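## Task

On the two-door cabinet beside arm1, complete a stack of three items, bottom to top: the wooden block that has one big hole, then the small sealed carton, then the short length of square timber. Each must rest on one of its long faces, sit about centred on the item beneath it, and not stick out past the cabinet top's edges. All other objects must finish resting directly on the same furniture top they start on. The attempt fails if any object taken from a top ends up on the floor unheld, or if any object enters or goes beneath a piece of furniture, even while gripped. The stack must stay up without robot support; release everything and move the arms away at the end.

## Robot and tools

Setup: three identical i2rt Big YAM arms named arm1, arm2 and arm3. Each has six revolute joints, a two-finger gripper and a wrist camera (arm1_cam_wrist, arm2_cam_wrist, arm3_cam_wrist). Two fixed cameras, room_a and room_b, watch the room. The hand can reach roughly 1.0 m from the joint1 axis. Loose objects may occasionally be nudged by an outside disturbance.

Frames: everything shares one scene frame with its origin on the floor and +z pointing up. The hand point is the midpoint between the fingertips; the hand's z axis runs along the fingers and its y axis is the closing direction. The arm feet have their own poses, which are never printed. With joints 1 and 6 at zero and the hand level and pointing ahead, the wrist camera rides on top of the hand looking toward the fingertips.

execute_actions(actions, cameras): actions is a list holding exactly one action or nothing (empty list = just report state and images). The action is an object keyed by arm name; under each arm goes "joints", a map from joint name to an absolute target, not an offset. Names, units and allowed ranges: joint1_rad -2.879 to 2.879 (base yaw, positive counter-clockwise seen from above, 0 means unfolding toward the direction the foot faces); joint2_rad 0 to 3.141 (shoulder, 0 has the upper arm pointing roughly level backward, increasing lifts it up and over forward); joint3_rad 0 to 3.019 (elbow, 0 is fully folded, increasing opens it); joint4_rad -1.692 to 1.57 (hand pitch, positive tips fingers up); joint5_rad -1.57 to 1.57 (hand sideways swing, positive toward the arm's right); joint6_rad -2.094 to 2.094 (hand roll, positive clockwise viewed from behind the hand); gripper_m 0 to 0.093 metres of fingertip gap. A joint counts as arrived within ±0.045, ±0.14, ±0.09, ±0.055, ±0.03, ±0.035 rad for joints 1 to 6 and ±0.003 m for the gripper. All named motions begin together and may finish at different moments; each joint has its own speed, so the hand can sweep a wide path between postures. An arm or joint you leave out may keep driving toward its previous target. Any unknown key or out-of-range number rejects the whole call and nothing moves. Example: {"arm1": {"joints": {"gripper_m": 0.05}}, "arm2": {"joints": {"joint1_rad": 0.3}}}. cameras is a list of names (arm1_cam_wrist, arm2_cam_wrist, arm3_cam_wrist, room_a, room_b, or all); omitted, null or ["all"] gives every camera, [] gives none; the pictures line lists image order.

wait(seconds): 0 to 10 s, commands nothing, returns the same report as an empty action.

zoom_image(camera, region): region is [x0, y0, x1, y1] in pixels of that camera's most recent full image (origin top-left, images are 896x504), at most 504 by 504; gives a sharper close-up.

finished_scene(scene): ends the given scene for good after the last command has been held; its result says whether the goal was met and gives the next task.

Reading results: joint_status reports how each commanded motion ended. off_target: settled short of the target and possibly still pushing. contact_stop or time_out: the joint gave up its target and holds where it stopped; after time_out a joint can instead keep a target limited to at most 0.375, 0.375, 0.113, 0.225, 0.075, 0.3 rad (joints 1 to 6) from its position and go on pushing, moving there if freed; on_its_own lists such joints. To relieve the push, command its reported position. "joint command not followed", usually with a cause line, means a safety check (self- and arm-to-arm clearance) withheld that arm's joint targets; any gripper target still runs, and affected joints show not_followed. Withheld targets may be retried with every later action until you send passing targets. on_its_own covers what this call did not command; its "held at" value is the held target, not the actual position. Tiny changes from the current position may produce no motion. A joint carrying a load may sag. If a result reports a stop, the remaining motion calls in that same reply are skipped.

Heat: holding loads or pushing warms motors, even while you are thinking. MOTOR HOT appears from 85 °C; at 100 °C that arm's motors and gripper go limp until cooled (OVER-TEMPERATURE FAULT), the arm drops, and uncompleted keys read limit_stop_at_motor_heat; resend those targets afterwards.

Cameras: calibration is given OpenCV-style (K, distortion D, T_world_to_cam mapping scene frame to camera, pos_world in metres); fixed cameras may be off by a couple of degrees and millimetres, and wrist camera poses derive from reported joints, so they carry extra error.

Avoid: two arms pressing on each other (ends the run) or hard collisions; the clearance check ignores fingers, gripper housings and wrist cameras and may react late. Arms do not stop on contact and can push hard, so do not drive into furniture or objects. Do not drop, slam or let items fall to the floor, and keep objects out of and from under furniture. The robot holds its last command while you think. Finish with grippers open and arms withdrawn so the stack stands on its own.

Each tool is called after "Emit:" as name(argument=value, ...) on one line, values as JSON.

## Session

Emit:
execute_actions(actions=[])

Scene clock: 0.00 s.
arm1.joint_positions: joint1_rad=+0.871 joint2_rad=+0.320 joint3_rad=+1.699 joint4_rad=-1.535 joint5_rad=+0.035 joint6_rad=-0.015 gripper_m=+0.095
arm1.joint_status: not commanded
arm1.hand: x=+0.1931 y=+0.9471 z=+1.4867 quat_wxyz=(+0.138, +0.739, +0.181, -0.633) (m; scene frame)
arm2.joint_positions: joint1_rad=-0.582 joint2_rad=+0.349 joint3_rad=+1.703 joint4_rad=-1.213 joint5_rad=+0.272 joint6_rad=-0.074 gripper_m=+0.094
arm2.joint_status: not commanded
arm2.hand: x=-0.1070 y=+0.1342 z=+1.5948 quat_wxyz=(-0.460, +0.534, -0.388, -0.594) (m; scene frame)
arm3.joint_positions: joint1_rad=+0.668 joint2_rad=+0.445 joint3_rad=+1.713 joint4_rad=-1.479 joint5_rad=-0.181 joint6_rad=-0.236 gripper_m=+0.094
arm3.joint_status: not commanded
arm3.hand: x=-0.0366 y=-0.9752 z=+1.4556 quat_wxyz=(-0.584, +0.432, -0.645, -0.239) (m; scene frame)
pictures: arm1_cam_wrist, arm2_cam_wrist, arm3_cam_wrist, room_a, room_b
camera_calibration (this result's frames):
arm1_cam_wrist: T_world_to_cam=[[-0.44775, 0.892951, 0.0464623, -0.830778], [0.606907, 0.341657, -0.717589, 0.637966], [-0.656646, -0.293102, -0.694915, 1.55716], [0, 0, 0, 1]] pos_world=[0.263338, 0.980286, 1.57849]
arm2_cam_wrist: T_world_to_cam=[[0.960015, 0.279733, 0.0110174, 0.0490826], [0.142179, -0.453286, -0.879953, 1.48239], [-0.241158, 0.846334, -0.474934, 0.74388], [0, 0, 0, 1]] pos_world=[-0.0784926, 0.0286472, 1.65719]
arm3_cam_wrist: T_world_to_cam=[[0.841348, -0.500781, 0.203353, -0.755661], [-0.26902, -0.714316, -0.64605, 0.236431], [0.468788, 0.488846, -0.735708, 1.69344], [0, 0, 0, 1]] pos_world=[-0.0944851, -1.03737, 1.55229]
Images, in order (width x height): arm1_cam_wrist 896x504, arm2_cam_wrist 896x504, arm3_cam_wrist 896x504, room_a 896x504, room_b 896x504.

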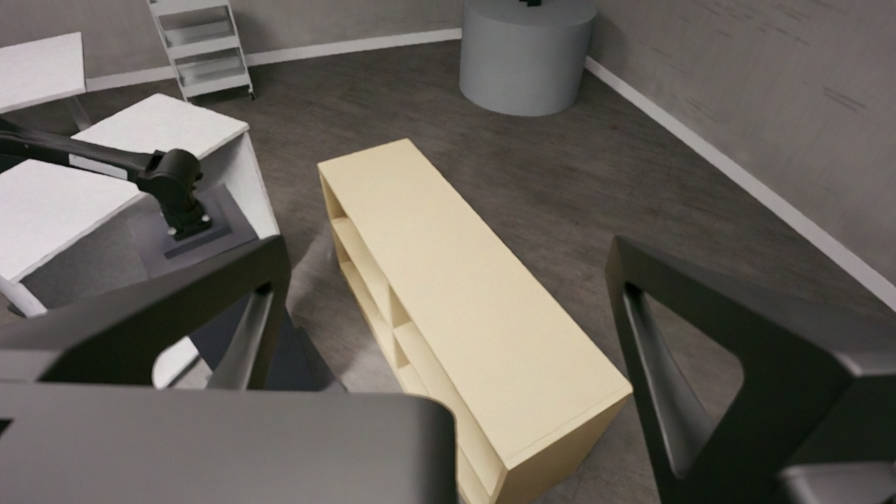

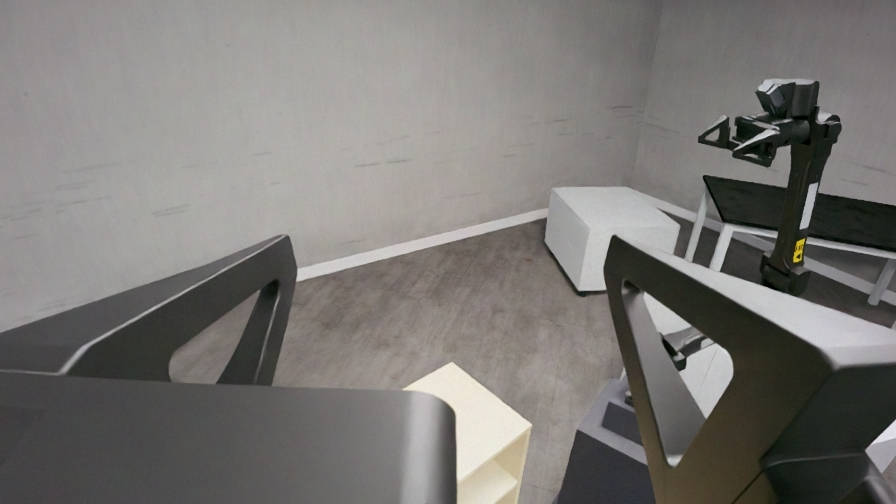

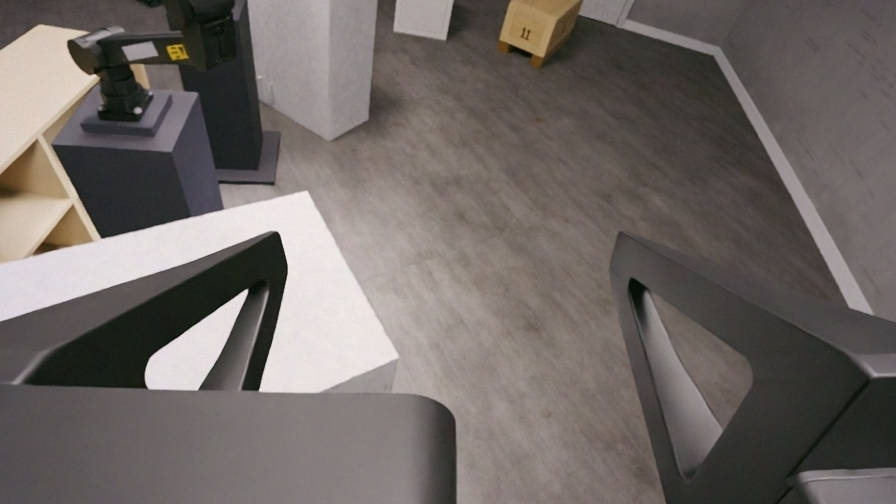

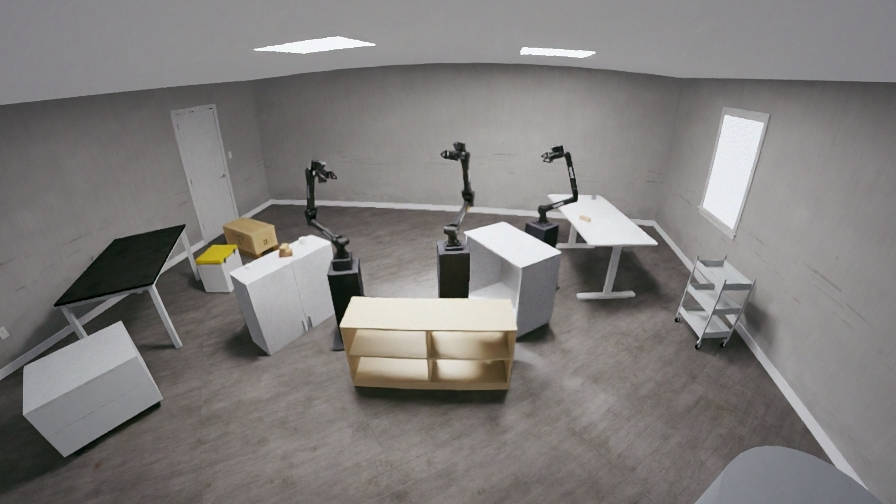

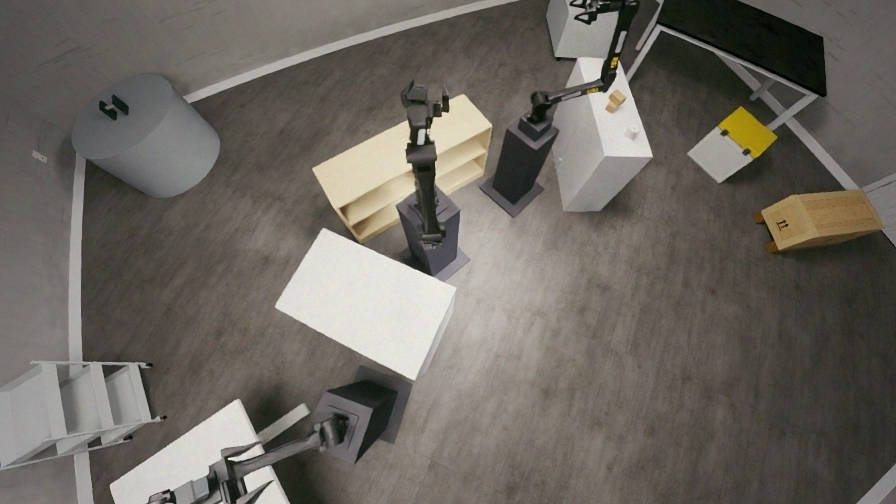

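Emit:
zoom_image(camera="room_b", region=[520, 40, 700, 220])

Emit:
zoom_image(camera="room_a", region=[520, 170, 680, 270])

Emit:
zoom_image(camera="room_a", region=[210, 210, 360, 310])

Emit:
zoom_image(camera="room_b", region=[90, 360, 360, 504])

Region (520, 40, 700, 220) of room_b's 896x504 image, scaled by 2.800, with more detail than that image has.

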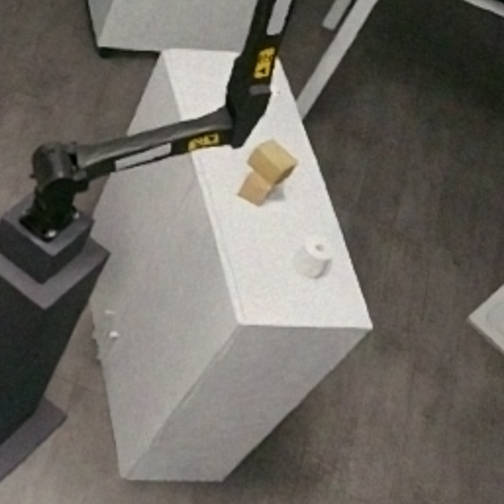

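Region (520, 170, 680, 270) of room_a's 896x504 image, scaled by 3.150, with more detail than that image has; it fills the top 315 rows of this view, and the rest is white.

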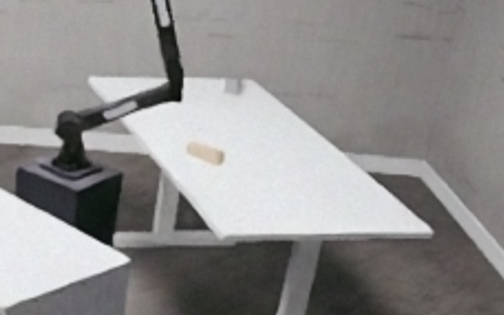

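Region (210, 210, 360, 310) of room_a's 896x504 image, scaled by 3.360, with more detail than that image has.

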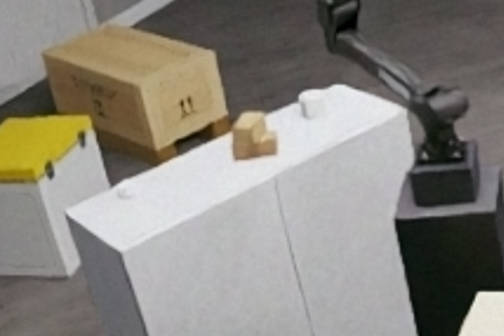

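Region (90, 360, 360, 504) of room_b's 896x504 image, scaled by 1.867, with more detail than that image has; it fills the top 269 rows of this view, and the rest is white.

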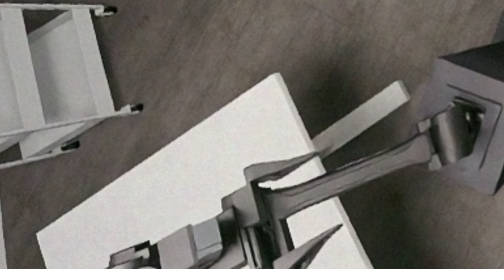

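Emit:
execute_actions(actions=[{"arm1": {"joints": {"joint1_rad": -1.94, "joint2_rad": 1.76, "joint3_rad": 1.66, "joint4_rad": -1.08, "joint5_rad": 0, "joint6_rad": 0, "gripper_m": 0.093}}, "arm3": {"joints": {"joint1_rad": -1.93, "joint2_rad": 1.76, "joint3_rad": 1.66, "joint4_rad": -1.08, "joint5_rad": 0, "joint6_rad": 0, "gripper_m": 0.093}}, "arm2": {"joints": {"joint1_rad": 2.0, "joint2_rad": 1.6, "joint3_rad": 1.6, "joint4_rad": -1.15, "joint5_rad": 0, "joint6_rad": 0, "gripper_m": 0.093}}}])

Scene clock: 101.90 s.
arm1.joint_positions: joint1_rad=-1.948 joint2_rad=+1.788 joint3_rad=+1.642 joint4_rad=-1.086 joint5_rad=-0.001 joint6_rad=-0.013 gripper_m=+0.093
arm1.joint_status: all done
arm1.hand: x=+0.6287 y=+1.4013 z=+1.0380 quat_wxyz=(-0.158, +0.396, -0.902, -0.069) (m; scene frame)
arm2.joint_positions: joint1_rad=+2.008 joint2_rad=+1.618 joint3_rad=+1.590 joint4_rad=-1.151 joint5_rad=-0.002 joint6_rad=-0.010 gripper_m=+0.093
arm2.joint_status: all done
arm2.hand: x=-0.1389 y=-0.4848 z=+1.1370 quat_wxyz=(+0.140, +0.687, +0.699, -0.141) (m; scene frame)
arm3.joint_positions: joint1_rad=-1.940 joint2_rad=+1.782 joint3_rad=+1.635 joint4_rad=-1.084 joint5_rad=+0.001 joint6_rad=-0.010 gripper_m=+0.093
arm3.joint_status: all done
arm3.hand: x=-0.2067 y=-1.6496 z=+0.9860 quat_wxyz=(-0.105, -0.774, -0.611, +0.132) (m; scene frame)
pictures: arm1_cam_wrist, arm2_cam_wrist, arm3_cam_wrist, room_a, room_b
camera_calibration (this result's frames):
arm1_cam_wrist: T_world_to_cam=[[0.750402, -0.660945, 0.00702819, 0.444653], [-0.639504, -0.723289, 0.260552, 1.15705], [-0.167127, -0.200013, -0.965434, 1.50715], [0, 0, 0, 1]] pos_world=[0.658154, 1.43222, 1.15045]
arm2_cam_wrist: T_world_to_cam=[[-0.999991, 0.000778311, -0.00412014, -0.132366], [-0.000156453, 0.975011, 0.222156, 0.223064], [0.00419009, 0.222155, -0.975002, 1.34269], [0, 0, 0, 1]] pos_world=[-0.137956, -0.515672, 1.25902]
arm3_cam_wrist: T_world_to_cam=[[-0.975576, 0.219483, -0.0088364, 0.167029], [0.20733, 0.933355, 0.293023, 1.29606], [0.072561, 0.284034, -0.956065, 1.55484], [0, 0, 0, 1]] pos_world=[-0.218582, -1.68797, 1.10823]
Images, in order (width x height): arm1_cam_wrist 896x504, arm2_cam_wrist 896x504, arm3_cam_wrist 896x504, room_a 896x504, room_b 896x504.

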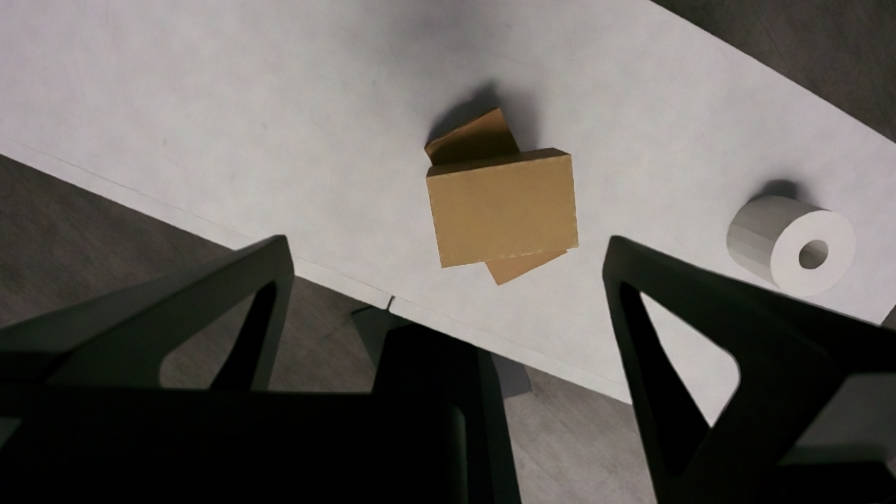

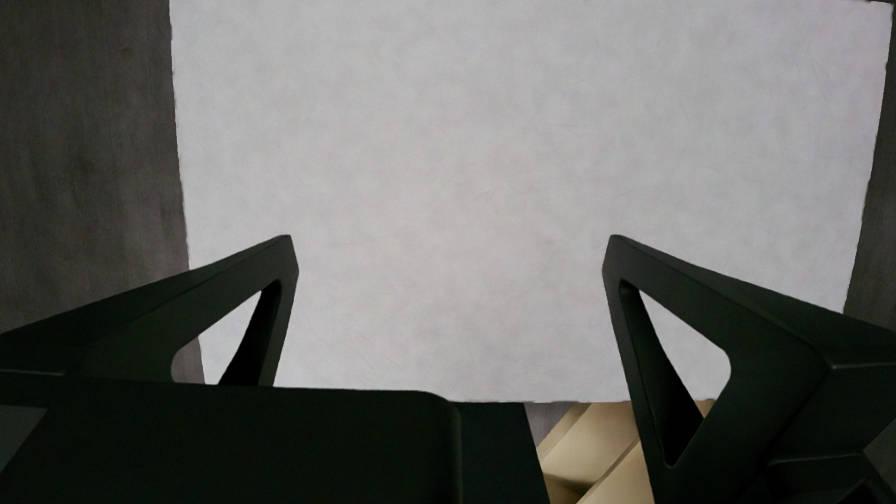

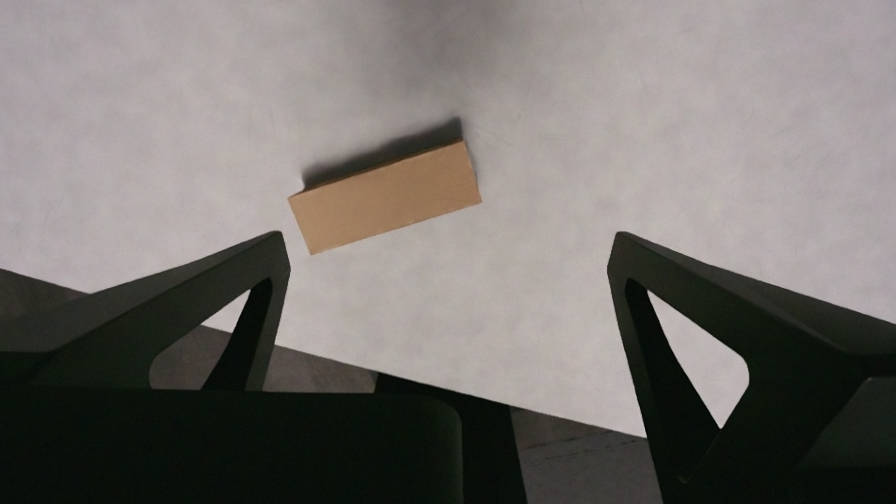

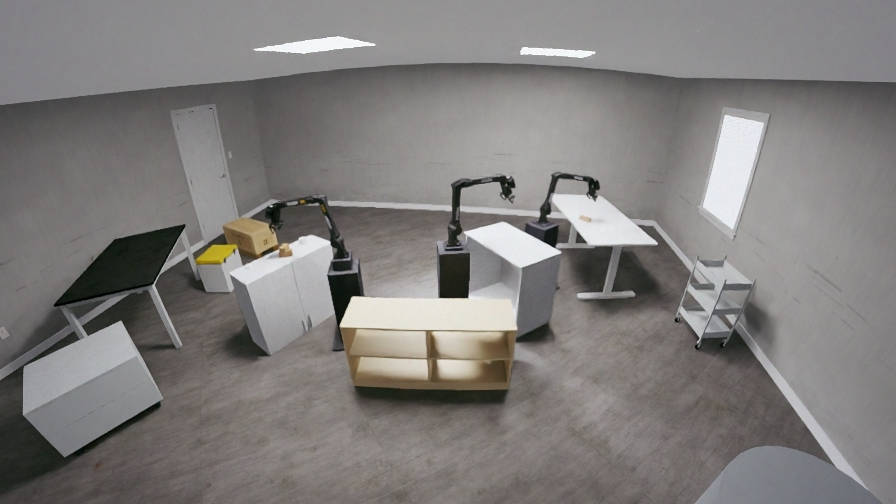

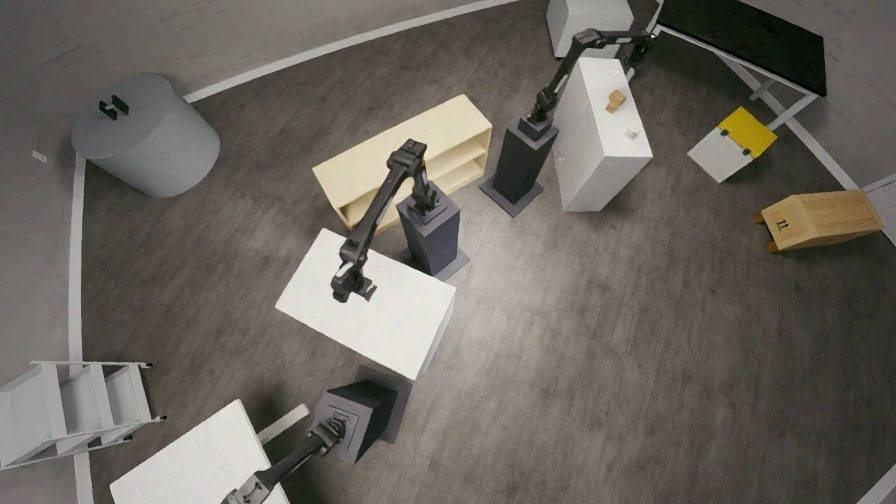

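Emit:
zoom_image(camera="arm1_cam_wrist", region=[400, 80, 620, 300])

Emit:
zoom_image(camera="arm3_cam_wrist", region=[270, 90, 500, 270])

Region (400, 80, 620, 300) of arm1_cam_wrist's 896x504 image, scaled by 2.291, with more detail than that image has.

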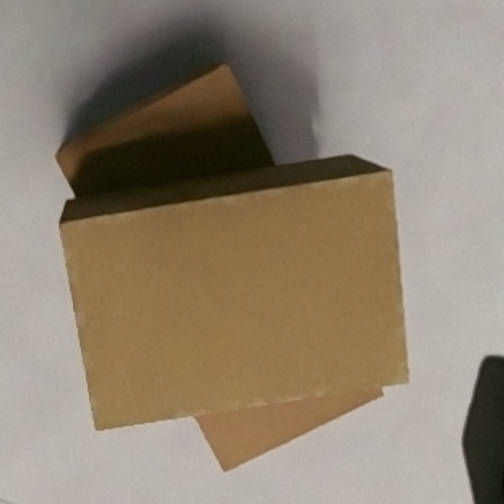

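Region (270, 90, 500, 270) of arm3_cam_wrist's 896x504 image, scaled by 2.191, with more detail than that image has; it fills the top 394 rows of this view, and the rest is white.

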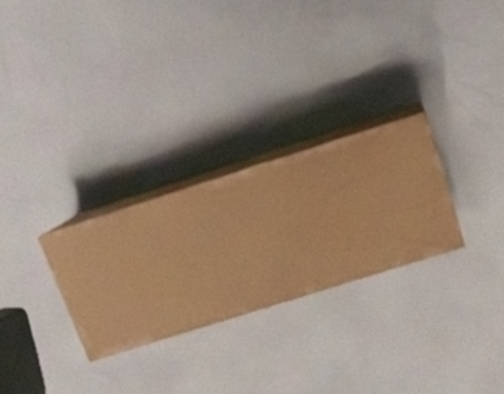

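Emit:
execute_actions(actions=[{"arm3": {"joints": {"joint1_rad": -1.862, "joint2_rad": 2.03, "joint3_rad": 1.678, "joint4_rad": -1.175, "joint6_rad": 1.33, "gripper_m": 0.093}}, "arm2": {"joints": {"joint1_rad": 1.1}}, "arm1": {"joints": {"joint1_rad": -1.0}}}], cameras=["arm3_cam_wrist"])

Scene clock: 223.03 s.
arm1.joint_positions: joint1_rad=-0.996 joint2_rad=+1.788 joint3_rad=+1.642 joint4_rad=-1.086 joint5_rad=-0.001 joint6_rad=-0.012 gripper_m=+0.093
arm1.joint_status: all done
arm1.hand: x=+0.0746 y=+1.5613 z=+1.0376 quat_wxyz=(-0.111, +0.765, -0.620, -0.131) (m; scene frame)
arm2.joint_positions: joint1_rad=+1.091 joint2_rad=+1.618 joint3_rad=+1.590 joint4_rad=-1.151 joint5_rad=+0.001 joint6_rad=-0.010 gripper_m=+0.093
arm2.joint_status: all done
arm2.hand: x=-0.6040 y=-0.2591 z=+1.1363 quat_wxyz=(+0.065, +0.926, +0.322, -0.187) (m; scene frame)
arm3.joint_positions: joint1_rad=-1.854 joint2_rad=+2.042 joint3_rad=+1.647 joint4_rad=-1.165 joint5_rad=+0.001 joint6_rad=+1.317 gripper_m=+0.093
arm3.joint_status: all done
arm3.hand: x=-0.1501 y=-1.6429 z=+0.8321 quat_wxyz=(-0.006, -0.999, -0.048, -0.001) (m; scene frame)
pictures: arm3_cam_wrist
camera_calibration (this result's frames):
arm3_cam_wrist: T_world_to_cam=[[-0.105508, 0.994121, -0.0243375, 1.63559], [0.797084, 0.0991788, 0.595669, -0.210532], [0.59458, 0.0434488, -0.802861, 0.957325], [0, 0, 0, 1]] pos_world=[-0.228827, -1.64669, 0.933813]
Images, in order (width x height): arm3_cam_wrist 896x504.

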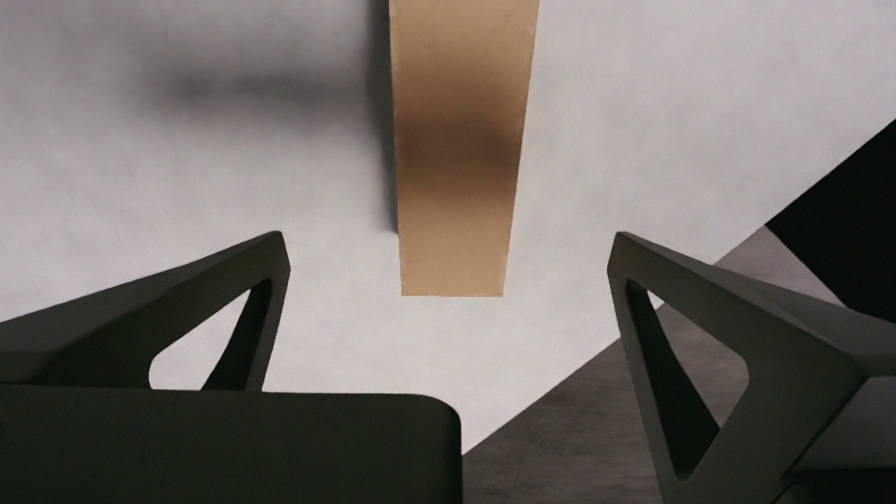

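Emit:
execute_actions(actions=[{"arm3": {"joints": {"joint1_rad": -1.875, "joint2_rad": 2.098, "joint3_rad": 1.61, "joint4_rad": -1.025}}, "arm1": {"joints": {"joint1_rad": -0.4}}}], cameras=["arm3_cam_wrist"])

Scene clock: 242.67 s.
arm1.joint_positions: joint1_rad=-0.405 joint2_rad=+1.788 joint3_rad=+1.642 joint4_rad=-1.086 joint5_rad=-0.001 joint6_rad=-0.012 gripper_m=+0.093
arm1.joint_status: all done
arm1.hand: x=-0.2488 y=+1.3887 z=+1.0357 quat_wxyz=(-0.068, +0.913, -0.370, -0.156) (m; scene frame)
arm2.joint_positions: joint1_rad=+1.091 joint2_rad=+1.618 joint3_rad=+1.590 joint4_rad=-1.151 joint5_rad=+0.001 joint6_rad=-0.010 gripper_m=+0.093
arm2.joint_status: not commanded
arm2.hand: x=-0.6040 y=-0.2591 z=+1.1363 quat_wxyz=(+0.065, +0.926, +0.322, -0.187) (m; scene frame)
arm3.joint_positions: joint1_rad=-1.865 joint2_rad=+2.113 joint3_rad=+1.600 joint4_rad=-1.039 joint5_rad=+0.001 joint6_rad=+1.318 gripper_m=+0.093
arm3.joint_status: all done
arm3.hand: x=-0.1565 y=-1.6450 z=+0.7738 quat_wxyz=(-0.010, -0.999, -0.043, +0.000) (m; scene frame)
pictures: arm3_cam_wrist
camera_calibration (this result's frames):
arm3_cam_wrist: T_world_to_cam=[[-0.0944983, 0.995056, -0.0305462, 1.64361], [0.798762, 0.0940988, 0.594243, -0.177504], [0.594179, 0.0317557, -0.803706, 0.895782], [0, 0, 0, 1]] pos_world=[-0.235153, -1.64723, 0.875631]
Images, in order (width x height): arm3_cam_wrist 896x504.

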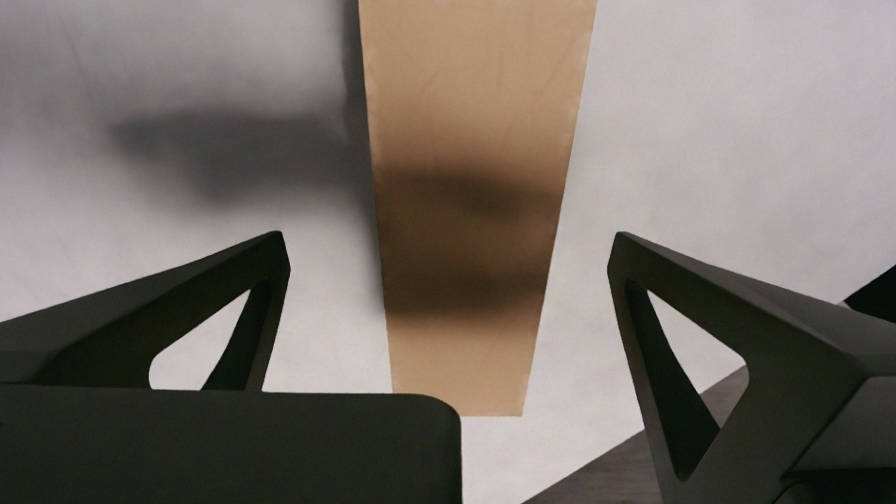

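Emit:
zoom_image(camera="arm3_cam_wrist", region=[340, 180, 600, 320])

Region (340, 180, 600, 320) of arm3_cam_wrist's 896x504 image, scaled by 1.938, with more detail than that image has; it fills the top 271 rows of this view, and the rest is white.

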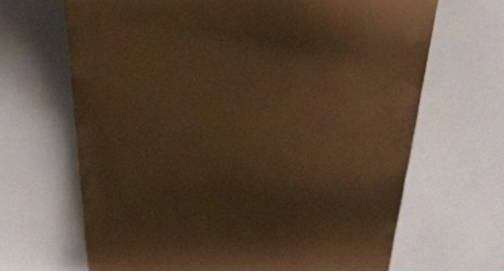

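Emit:
execute_actions(actions=[{"arm3": {"joints": {"joint2_rad": 2.123}}}], cameras=["arm3_cam_wrist"])

Scene clock: 262.97 s.
arm1.joint_positions: joint1_rad=-0.405 joint2_rad=+1.788 joint3_rad=+1.642 joint4_rad=-1.086 joint5_rad=-0.001 joint6_rad=-0.012 gripper_m=+0.093
arm1.joint_status: not commanded
arm1.hand: x=-0.2488 y=+1.3887 z=+1.0357 quat_wxyz=(-0.068, +0.913, -0.370, -0.156) (m; scene frame)
arm2.joint_positions: joint1_rad=+1.091 joint2_rad=+1.618 joint3_rad=+1.590 joint4_rad=-1.151 joint5_rad=+0.001 joint6_rad=-0.010 gripper_m=+0.093
arm2.joint_status: not commanded
arm2.hand: x=-0.6040 y=-0.2591 z=+1.1363 quat_wxyz=(+0.065, +0.926, +0.322, -0.187) (m; scene frame)
arm3.joint_positions: joint1_rad=-1.865 joint2_rad=+2.117 joint3_rad=+1.600 joint4_rad=-1.039 joint5_rad=+0.001 joint6_rad=+1.318 gripper_m=+0.093
arm3.joint_status: all done
arm3.hand: x=-0.1564 y=-1.6445 z=+0.7720 quat_wxyz=(-0.008, -0.999, -0.043, -0.001) (m; scene frame)
pictures: arm3_cam_wrist
camera_calibration (this result's frames):
arm3_cam_wrist: T_world_to_cam=[[-0.0944999, 0.995142, -0.0275998, 1.641], [0.798459, 0.0923227, 0.594929, -0.180038], [0.594587, 0.0341834, -0.803304, 0.898016], [0, 0, 0, 1]] pos_world=[-0.235121, -1.6471, 0.873782]
Images, in order (width x height): arm3_cam_wrist 896x504.

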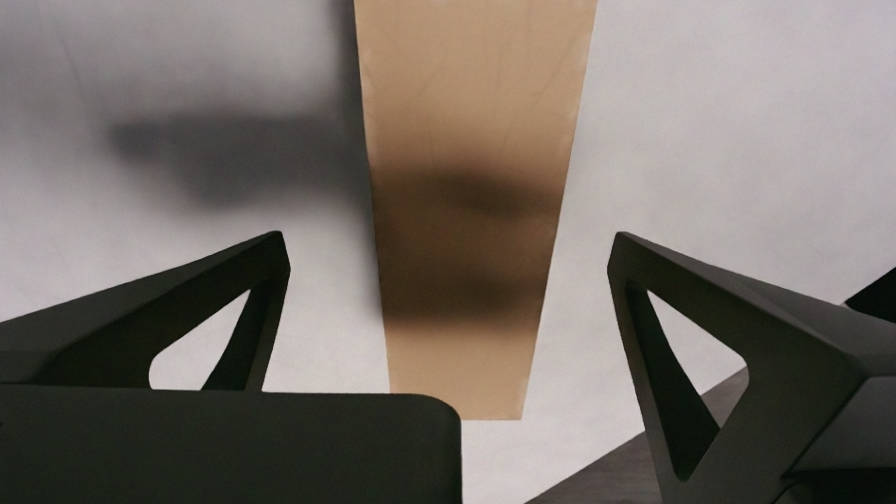

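Emit:
execute_actions(actions=[{"arm3": {"joints": {"joint2_rad": 2.142}}}], cameras=["arm3_cam_wrist"])

Scene clock: 267.63 s.
arm1.joint_positions: joint1_rad=-0.405 joint2_rad=+1.788 joint3_rad=+1.642 joint4_rad=-1.086 joint5_rad=-0.001 joint6_rad=-0.012 gripper_m=+0.093
arm1.joint_status: not commanded
arm1.hand: x=-0.2488 y=+1.3887 z=+1.0357 quat_wxyz=(-0.068, +0.913, -0.370, -0.156) (m; scene frame)
arm2.joint_positions: joint1_rad=+1.091 joint2_rad=+1.618 joint3_rad=+1.590 joint4_rad=-1.151 joint5_rad=+0.001 joint6_rad=-0.010 gripper_m=+0.093
arm2.joint_status: not commanded
arm2.hand: x=-0.6040 y=-0.2591 z=+1.1363 quat_wxyz=(+0.065, +0.926, +0.322, -0.187) (m; scene frame)
arm3.joint_positions: joint1_rad=-1.865 joint2_rad=+2.142 joint3_rad=+1.600 joint4_rad=-1.039 joint5_rad=+0.001 joint6_rad=+1.318 gripper_m=+0.093
arm3.joint_status: all done
arm3.hand: x=-0.1557 y=-1.6407 z=+0.7572 quat_wxyz=(+0.004, -0.999, -0.043, -0.003) (m; scene frame)
pictures: arm3_cam_wrist
camera_calibration (this result's frames):
arm3_cam_wrist: T_world_to_cam=[[-0.0945703, 0.995513, -0.00328513, 1.61907], [0.795942, 0.077593, 0.60038, -0.200837], [0.597941, 0.0541633, -0.799708, 0.916138], [0, 0, 0, 1]] pos_world=[-0.234826, -1.64584, 0.85854]
Images, in order (width x height): arm3_cam_wrist 896x504.

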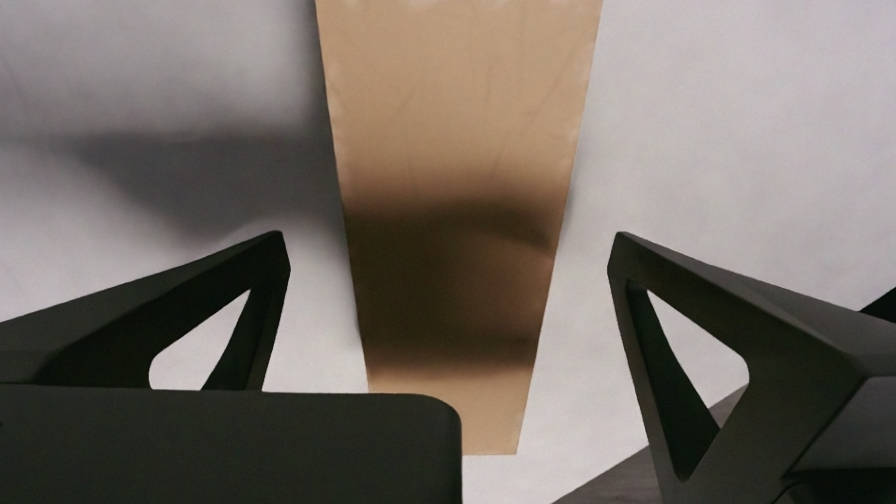

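Emit:
execute_actions(actions=[{"arm3": {"joints": {"gripper_m": 0.034}}}], cameras=["arm3_cam_wrist"])

Scene clock: 273.27 s.
arm1.joint_positions: joint1_rad=-0.405 joint2_rad=+1.788 joint3_rad=+1.642 joint4_rad=-1.086 joint5_rad=-0.001 joint6_rad=-0.012 gripper_m=+0.093
arm1.joint_status: not commanded
arm1.hand: x=-0.2488 y=+1.3887 z=+1.0357 quat_wxyz=(-0.068, +0.913, -0.370, -0.156) (m; scene frame)
arm2.joint_positions: joint1_rad=+1.091 joint2_rad=+1.618 joint3_rad=+1.590 joint4_rad=-1.151 joint5_rad=+0.001 joint6_rad=-0.010 gripper_m=+0.093
arm2.joint_status: not commanded
arm2.hand: x=-0.6040 y=-0.2591 z=+1.1363 quat_wxyz=(+0.065, +0.926, +0.322, -0.187) (m; scene frame)
arm3.joint_positions: joint1_rad=-1.865 joint2_rad=+2.142 joint3_rad=+1.600 joint4_rad=-1.038 joint5_rad=+0.001 joint6_rad=+1.319 gripper_m=+0.046
arm3.joint_status: gripper_m off_target (ended at +0.046, target +0.034)
arm3.hand: x=-0.1558 y=-1.6409 z=+0.7572 quat_wxyz=(+0.004, -0.999, -0.042, -0.003) (m; scene frame)
pictures: arm3_cam_wrist
camera_calibration (this result's frames):
arm3_cam_wrist: T_world_to_cam=[[-0.0941869, 0.995546, -0.00401952, 1.61992], [0.79605, 0.0777363, 0.600218, -0.200422], [0.597857, 0.0533329, -0.799827, 0.914879], [0, 0, 0, 1]] pos_world=[-0.234846, -1.64592, 0.858553]
Images, in order (width x height): arm3_cam_wrist 896x504.

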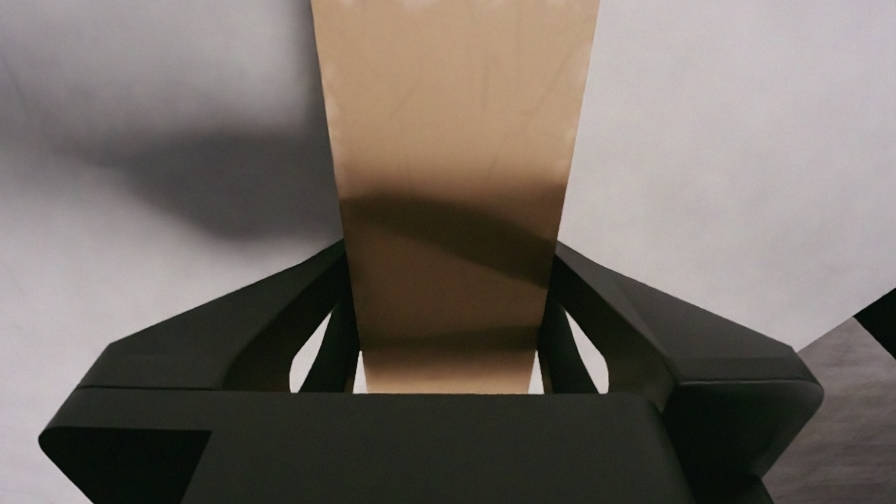

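Emit:
execute_actions(actions=[{"arm3": {"joints": {"joint2_rad": 1.88, "joint4_rad": -1.28, "gripper_m": 0.034}}, "arm2": {"joints": {"joint6_rad": 1.23}}, "arm1": {"joints": {"joint1_rad": 0.2}}}], cameras=["arm3_cam_wrist"])

Scene clock: 310.10 s.
arm1.joint_positions: joint1_rad=+0.195 joint2_rad=+1.788 joint3_rad=+1.642 joint4_rad=-1.086 joint5_rad=-0.001 joint6_rad=-0.012 gripper_m=+0.093
arm1.joint_status: all done
arm1.hand: x=-0.4223 y=+1.0593 z=+1.0332 quat_wxyz=(-0.019, +0.982, -0.084, -0.167) (m; scene frame)
arm2.joint_positions: joint1_rad=+1.091 joint2_rad=+1.618 joint3_rad=+1.590 joint4_rad=-1.151 joint5_rad=+0.001 joint6_rad=+1.216 gripper_m=+0.093
arm2.joint_status: all done
arm2.hand: x=-0.6040 y=-0.2591 z=+1.1363 quat_wxyz=(+0.161, +0.943, -0.269, -0.116) (m; scene frame)
arm3.joint_positions: joint1_rad=-1.865 joint2_rad=+1.898 joint3_rad=+1.585 joint4_rad=-1.268 joint5_rad=+0.001 joint6_rad=+1.319 gripper_m=+0.046
arm3.joint_status: gripper_m off_target (ended at +0.046, target +0.034); the others done
arm3.hand: x=-0.1498 y=-1.6014 z=+0.8914 quat_wxyz=(+0.004, -0.999, -0.042, -0.003) (m; scene frame)
pictures: arm3_cam_wrist
camera_calibration (this result's frames):
arm3_cam_wrist: T_world_to_cam=[[-0.0941924, 0.99555, -0.00291405, 1.58068], [0.795935, 0.0770638, 0.600457, -0.290099], [0.598009, 0.0542391, -0.799652, 1.0179], [0, 0, 0, 1]] pos_world=[-0.228924, -1.6065, 0.992762]
Images, in order (width x height): arm3_cam_wrist 896x504.

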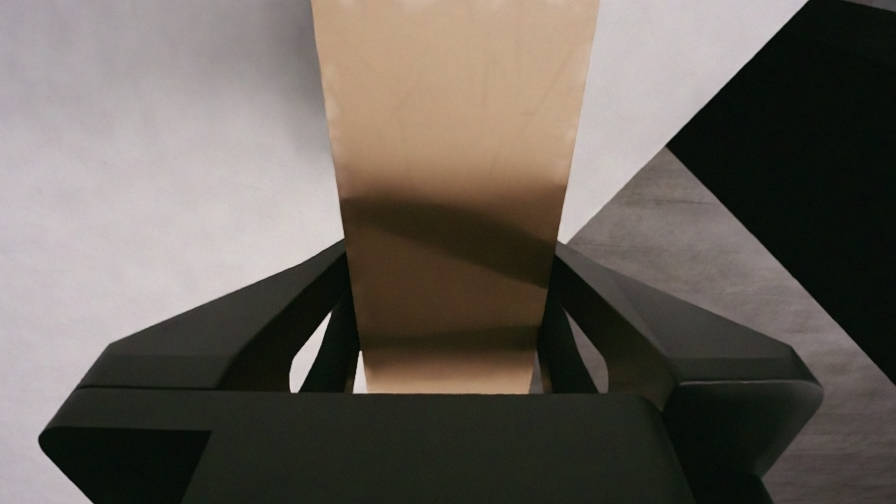

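Emit:
execute_actions(actions=[{"arm3": {"joints": {"joint1_rad": 1.578, "gripper_m": 0.034}}, "arm1": {"joints": {"joint1_rad": 0.75}}}], cameras=["arm3_cam_wrist", "arm1_cam_wrist", "room_b"])

Scene clock: 328.27 s.
arm1.joint_positions: joint1_rad=+0.744 joint2_rad=+1.788 joint3_rad=+1.642 joint4_rad=-1.086 joint5_rad=-0.001 joint6_rad=-0.012 gripper_m=+0.093
arm1.joint_status: all done
arm1.hand: x=-0.3916 y=+0.7194 z=+1.0311 quat_wxyz=(+0.027, +0.968, +0.185, -0.164) (m; scene frame)
arm2.joint_positions: joint1_rad=+1.091 joint2_rad=+1.618 joint3_rad=+1.590 joint4_rad=-1.151 joint5_rad=+0.001 joint6_rad=+1.217 gripper_m=+0.093
arm2.joint_status: not commanded
arm2.hand: x=-0.6040 y=-0.2591 z=+1.1363 quat_wxyz=(+0.161, +0.942, -0.270, -0.115) (m; scene frame)
arm3.joint_positions: joint1_rad=+1.589 joint2_rad=+1.898 joint3_rad=+1.585 joint4_rad=-1.268 joint5_rad=-0.002 joint6_rad=+1.319 gripper_m=+0.046
arm3.joint_status: gripper_m off_target (ended at +0.046, target +0.034); the others done
arm3.hand: x=-0.1365 y=-0.4782 z=+0.8897 quat_wxyz=(-0.001, +0.197, -0.980, +0.007) (m; scene frame)
pictures: arm1_cam_wrist, arm3_cam_wrist, room_b
camera_calibration (this result's frames):
arm1_cam_wrist: T_world_to_cam=[[-0.387846, 0.92163, 0.0131935, -0.830986], [0.888517, 0.370027, 0.271326, -0.186134], [0.24518, 0.116955, -0.962397, 1.12386], [0, 0, 0, 1]] pos_world=[-0.43246, 0.703295, 1.14307]
arm3_cam_wrist: T_world_to_cam=[[0.394777, -0.918776, 0.00168647, -0.389041], [-0.738347, -0.316157, 0.595725, -0.779486], [-0.546804, -0.236423, -0.803187, 0.655598], [0, 0, 0, 1]] pos_world=[-0.0634629, -0.448883, 0.991583]
Images, in order (width x height): arm1_cam_wrist 896x504, arm3_cam_wrist 896x504, room_b 896x504.

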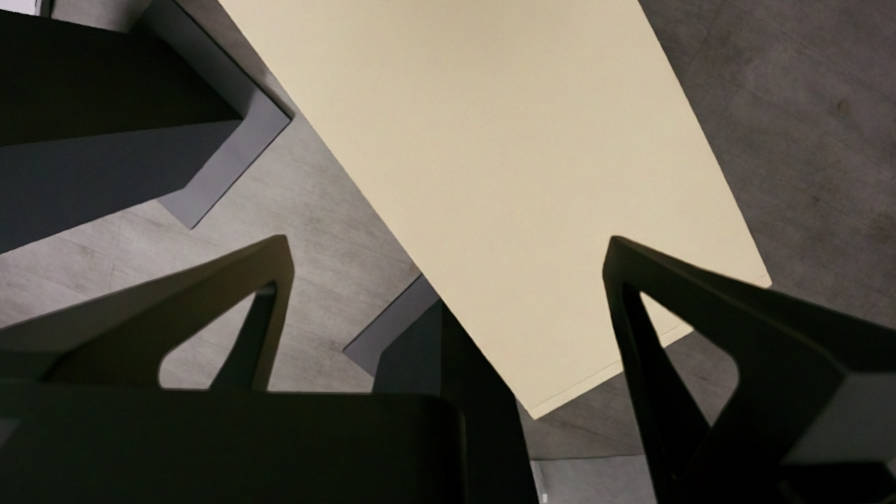

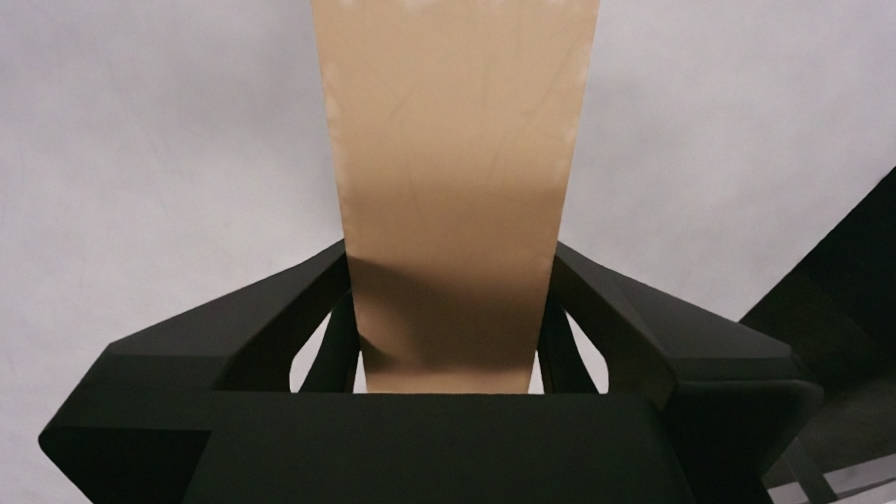

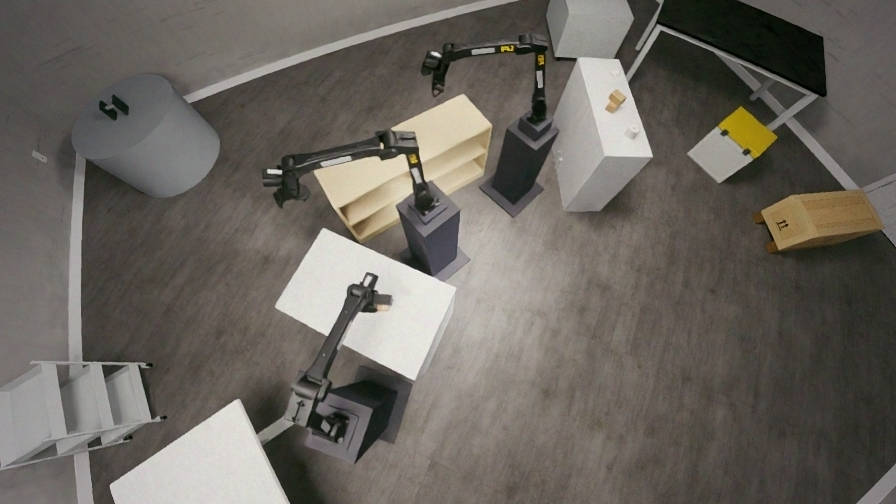

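Emit:
execute_actions(actions=[{"arm3": {"joints": {"joint2_rad": 2.005, "joint4_rad": -1.118, "gripper_m": 0.034}}, "arm1": {"joints": {"joint1_rad": 0.3}}}], cameras=["arm3_cam_wrist", "room_a"])

Scene clock: 356.07 s.
arm1.joint_positions: joint1_rad=+0.308 joint2_rad=+1.788 joint3_rad=+1.642 joint4_rad=-1.086 joint5_rad=+0.001 joint6_rad=-0.012 gripper_m=+0.093
arm1.joint_status: all done
arm1.hand: x=-0.4313 y=+0.9895 z=+1.0327 quat_wxyz=(-0.011, +0.985, -0.029, -0.168) (m; scene frame)
arm2.joint_positions: joint1_rad=+1.091 joint2_rad=+1.618 joint3_rad=+1.590 joint4_rad=-1.151 joint5_rad=+0.001 joint6_rad=+1.217 gripper_m=+0.093
arm2.joint_status: not commanded
arm2.hand: x=-0.6040 y=-0.2591 z=+1.1363 quat_wxyz=(+0.161, +0.942, -0.270, -0.115) (m; scene frame)
arm3.joint_positions: joint1_rad=+1.589 joint2_rad=+2.026 joint3_rad=+1.585 joint4_rad=-1.131 joint5_rad=-0.002 joint6_rad=+1.320 gripper_m=+0.045
arm3.joint_status: gripper_m off_target (ended at +0.046, target +0.034); the others done
arm3.hand: x=-0.1395 y=-0.4526 z=+0.8178 quat_wxyz=(-0.002, +0.196, -0.981, +0.002) (m; scene frame)
pictures: arm3_cam_wrist, room_a
camera_calibration (this result's frames):
arm3_cam_wrist: T_world_to_cam=[[0.393423, -0.919325, -0.00770246, -0.357016], [-0.738421, -0.320974, 0.593051, -0.730801], [-0.547679, -0.227632, -0.805128, 0.607702], [0, 0, 0, 1]] pos_world=[-0.0663551, -0.42445, 0.91993]
Images, in order (width x height): arm3_cam_wrist 896x504, room_a 896x504.

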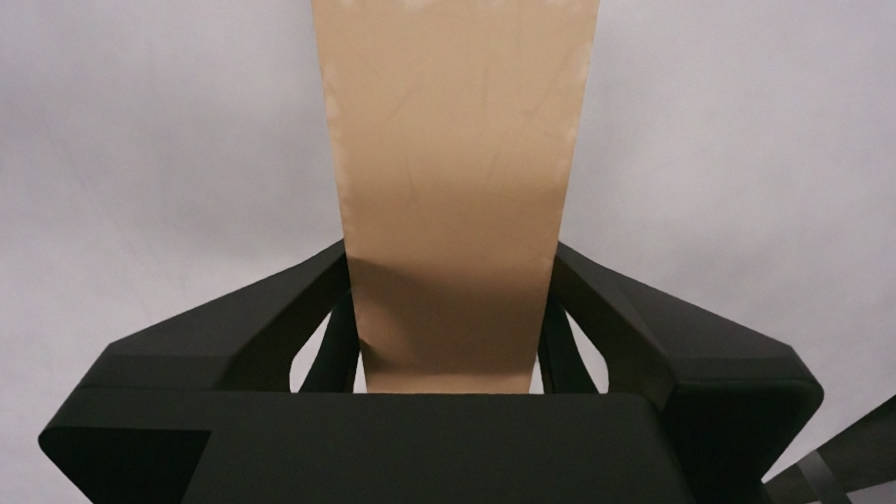

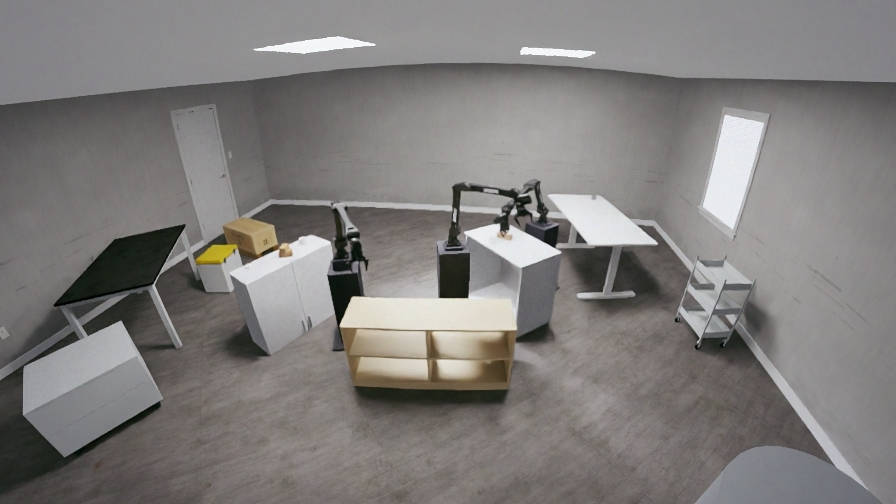

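Emit:
zoom_image(camera="room_a", region=[460, 200, 570, 280])

Region (460, 200, 570, 280) of room_a's 896x504 image, scaled by 4.582, with more detail than that image has; it fills the top 367 rows of this view, and the rest is white.

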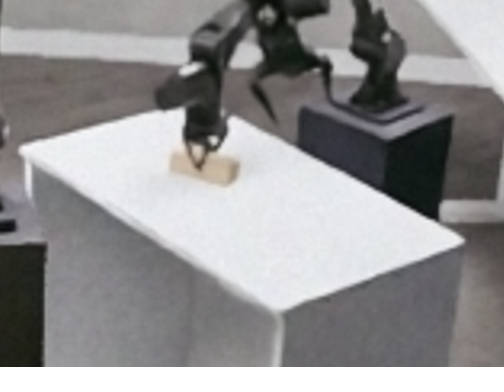

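Emit:
execute_actions(actions=[{"arm3": {"joints": {"joint2_rad": 2.048, "joint4_rad": -1.1, "gripper_m": 0.034}}}], cameras=["arm3_cam_wrist"])

Scene clock: 365.77 s.
arm1.joint_positions: joint1_rad=+0.308 joint2_rad=+1.788 joint3_rad=+1.642 joint4_rad=-1.086 joint5_rad=+0.001 joint6_rad=-0.012 gripper_m=+0.093
arm1.joint_status: not commanded
arm1.hand: x=-0.4313 y=+0.9895 z=+1.0327 quat_wxyz=(-0.011, +0.985, -0.029, -0.168) (m; scene frame)
arm2.joint_positions: joint1_rad=+1.091 joint2_rad=+1.618 joint3_rad=+1.590 joint4_rad=-1.151 joint5_rad=+0.001 joint6_rad=+1.217 gripper_m=+0.093
arm2.joint_status: not commanded
arm2.hand: x=-0.6040 y=-0.2591 z=+1.1363 quat_wxyz=(+0.161, +0.942, -0.270, -0.115) (m; scene frame)
arm3.joint_positions: joint1_rad=+1.589 joint2_rad=+2.028 joint3_rad=+1.585 joint4_rad=-1.118 joint5_rad=-0.002 joint6_rad=+1.320 gripper_m=+0.045
arm3.joint_status: gripper_m off_target (ended at +0.045, target +0.034); the others done
arm3.hand: x=-0.1399 y=-0.4499 z=+0.8163 quat_wxyz=(-0.002, +0.196, -0.981, -0.003) (m; scene frame)
pictures: arm3_cam_wrist
camera_calibration (this result's frames):
arm3_cam_wrist: T_world_to_cam=[[0.393449, -0.919191, -0.0169176, -0.346802], [-0.737594, -0.326596, 0.591007, -0.730056], [-0.548773, -0.220053, -0.806489, 0.611243], [0, 0, 0, 1]] pos_world=[-0.0666018, -0.422705, 0.918562]
Images, in order (width x height): arm3_cam_wrist 896x504.

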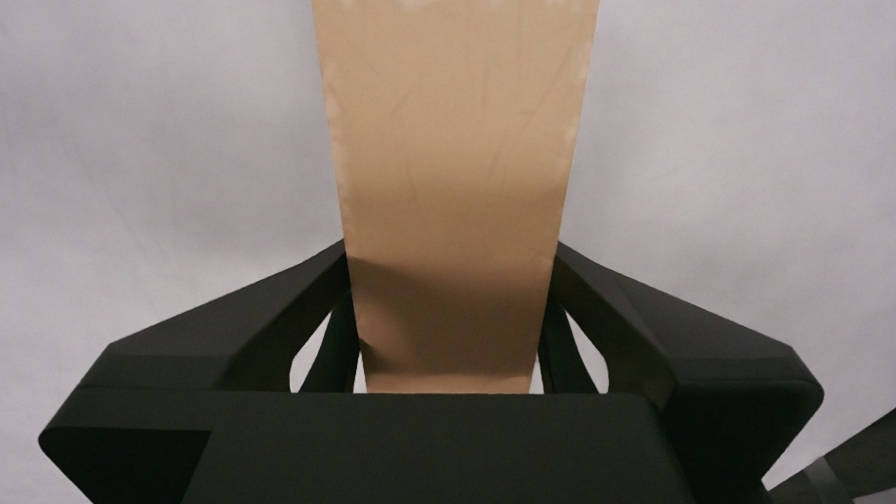

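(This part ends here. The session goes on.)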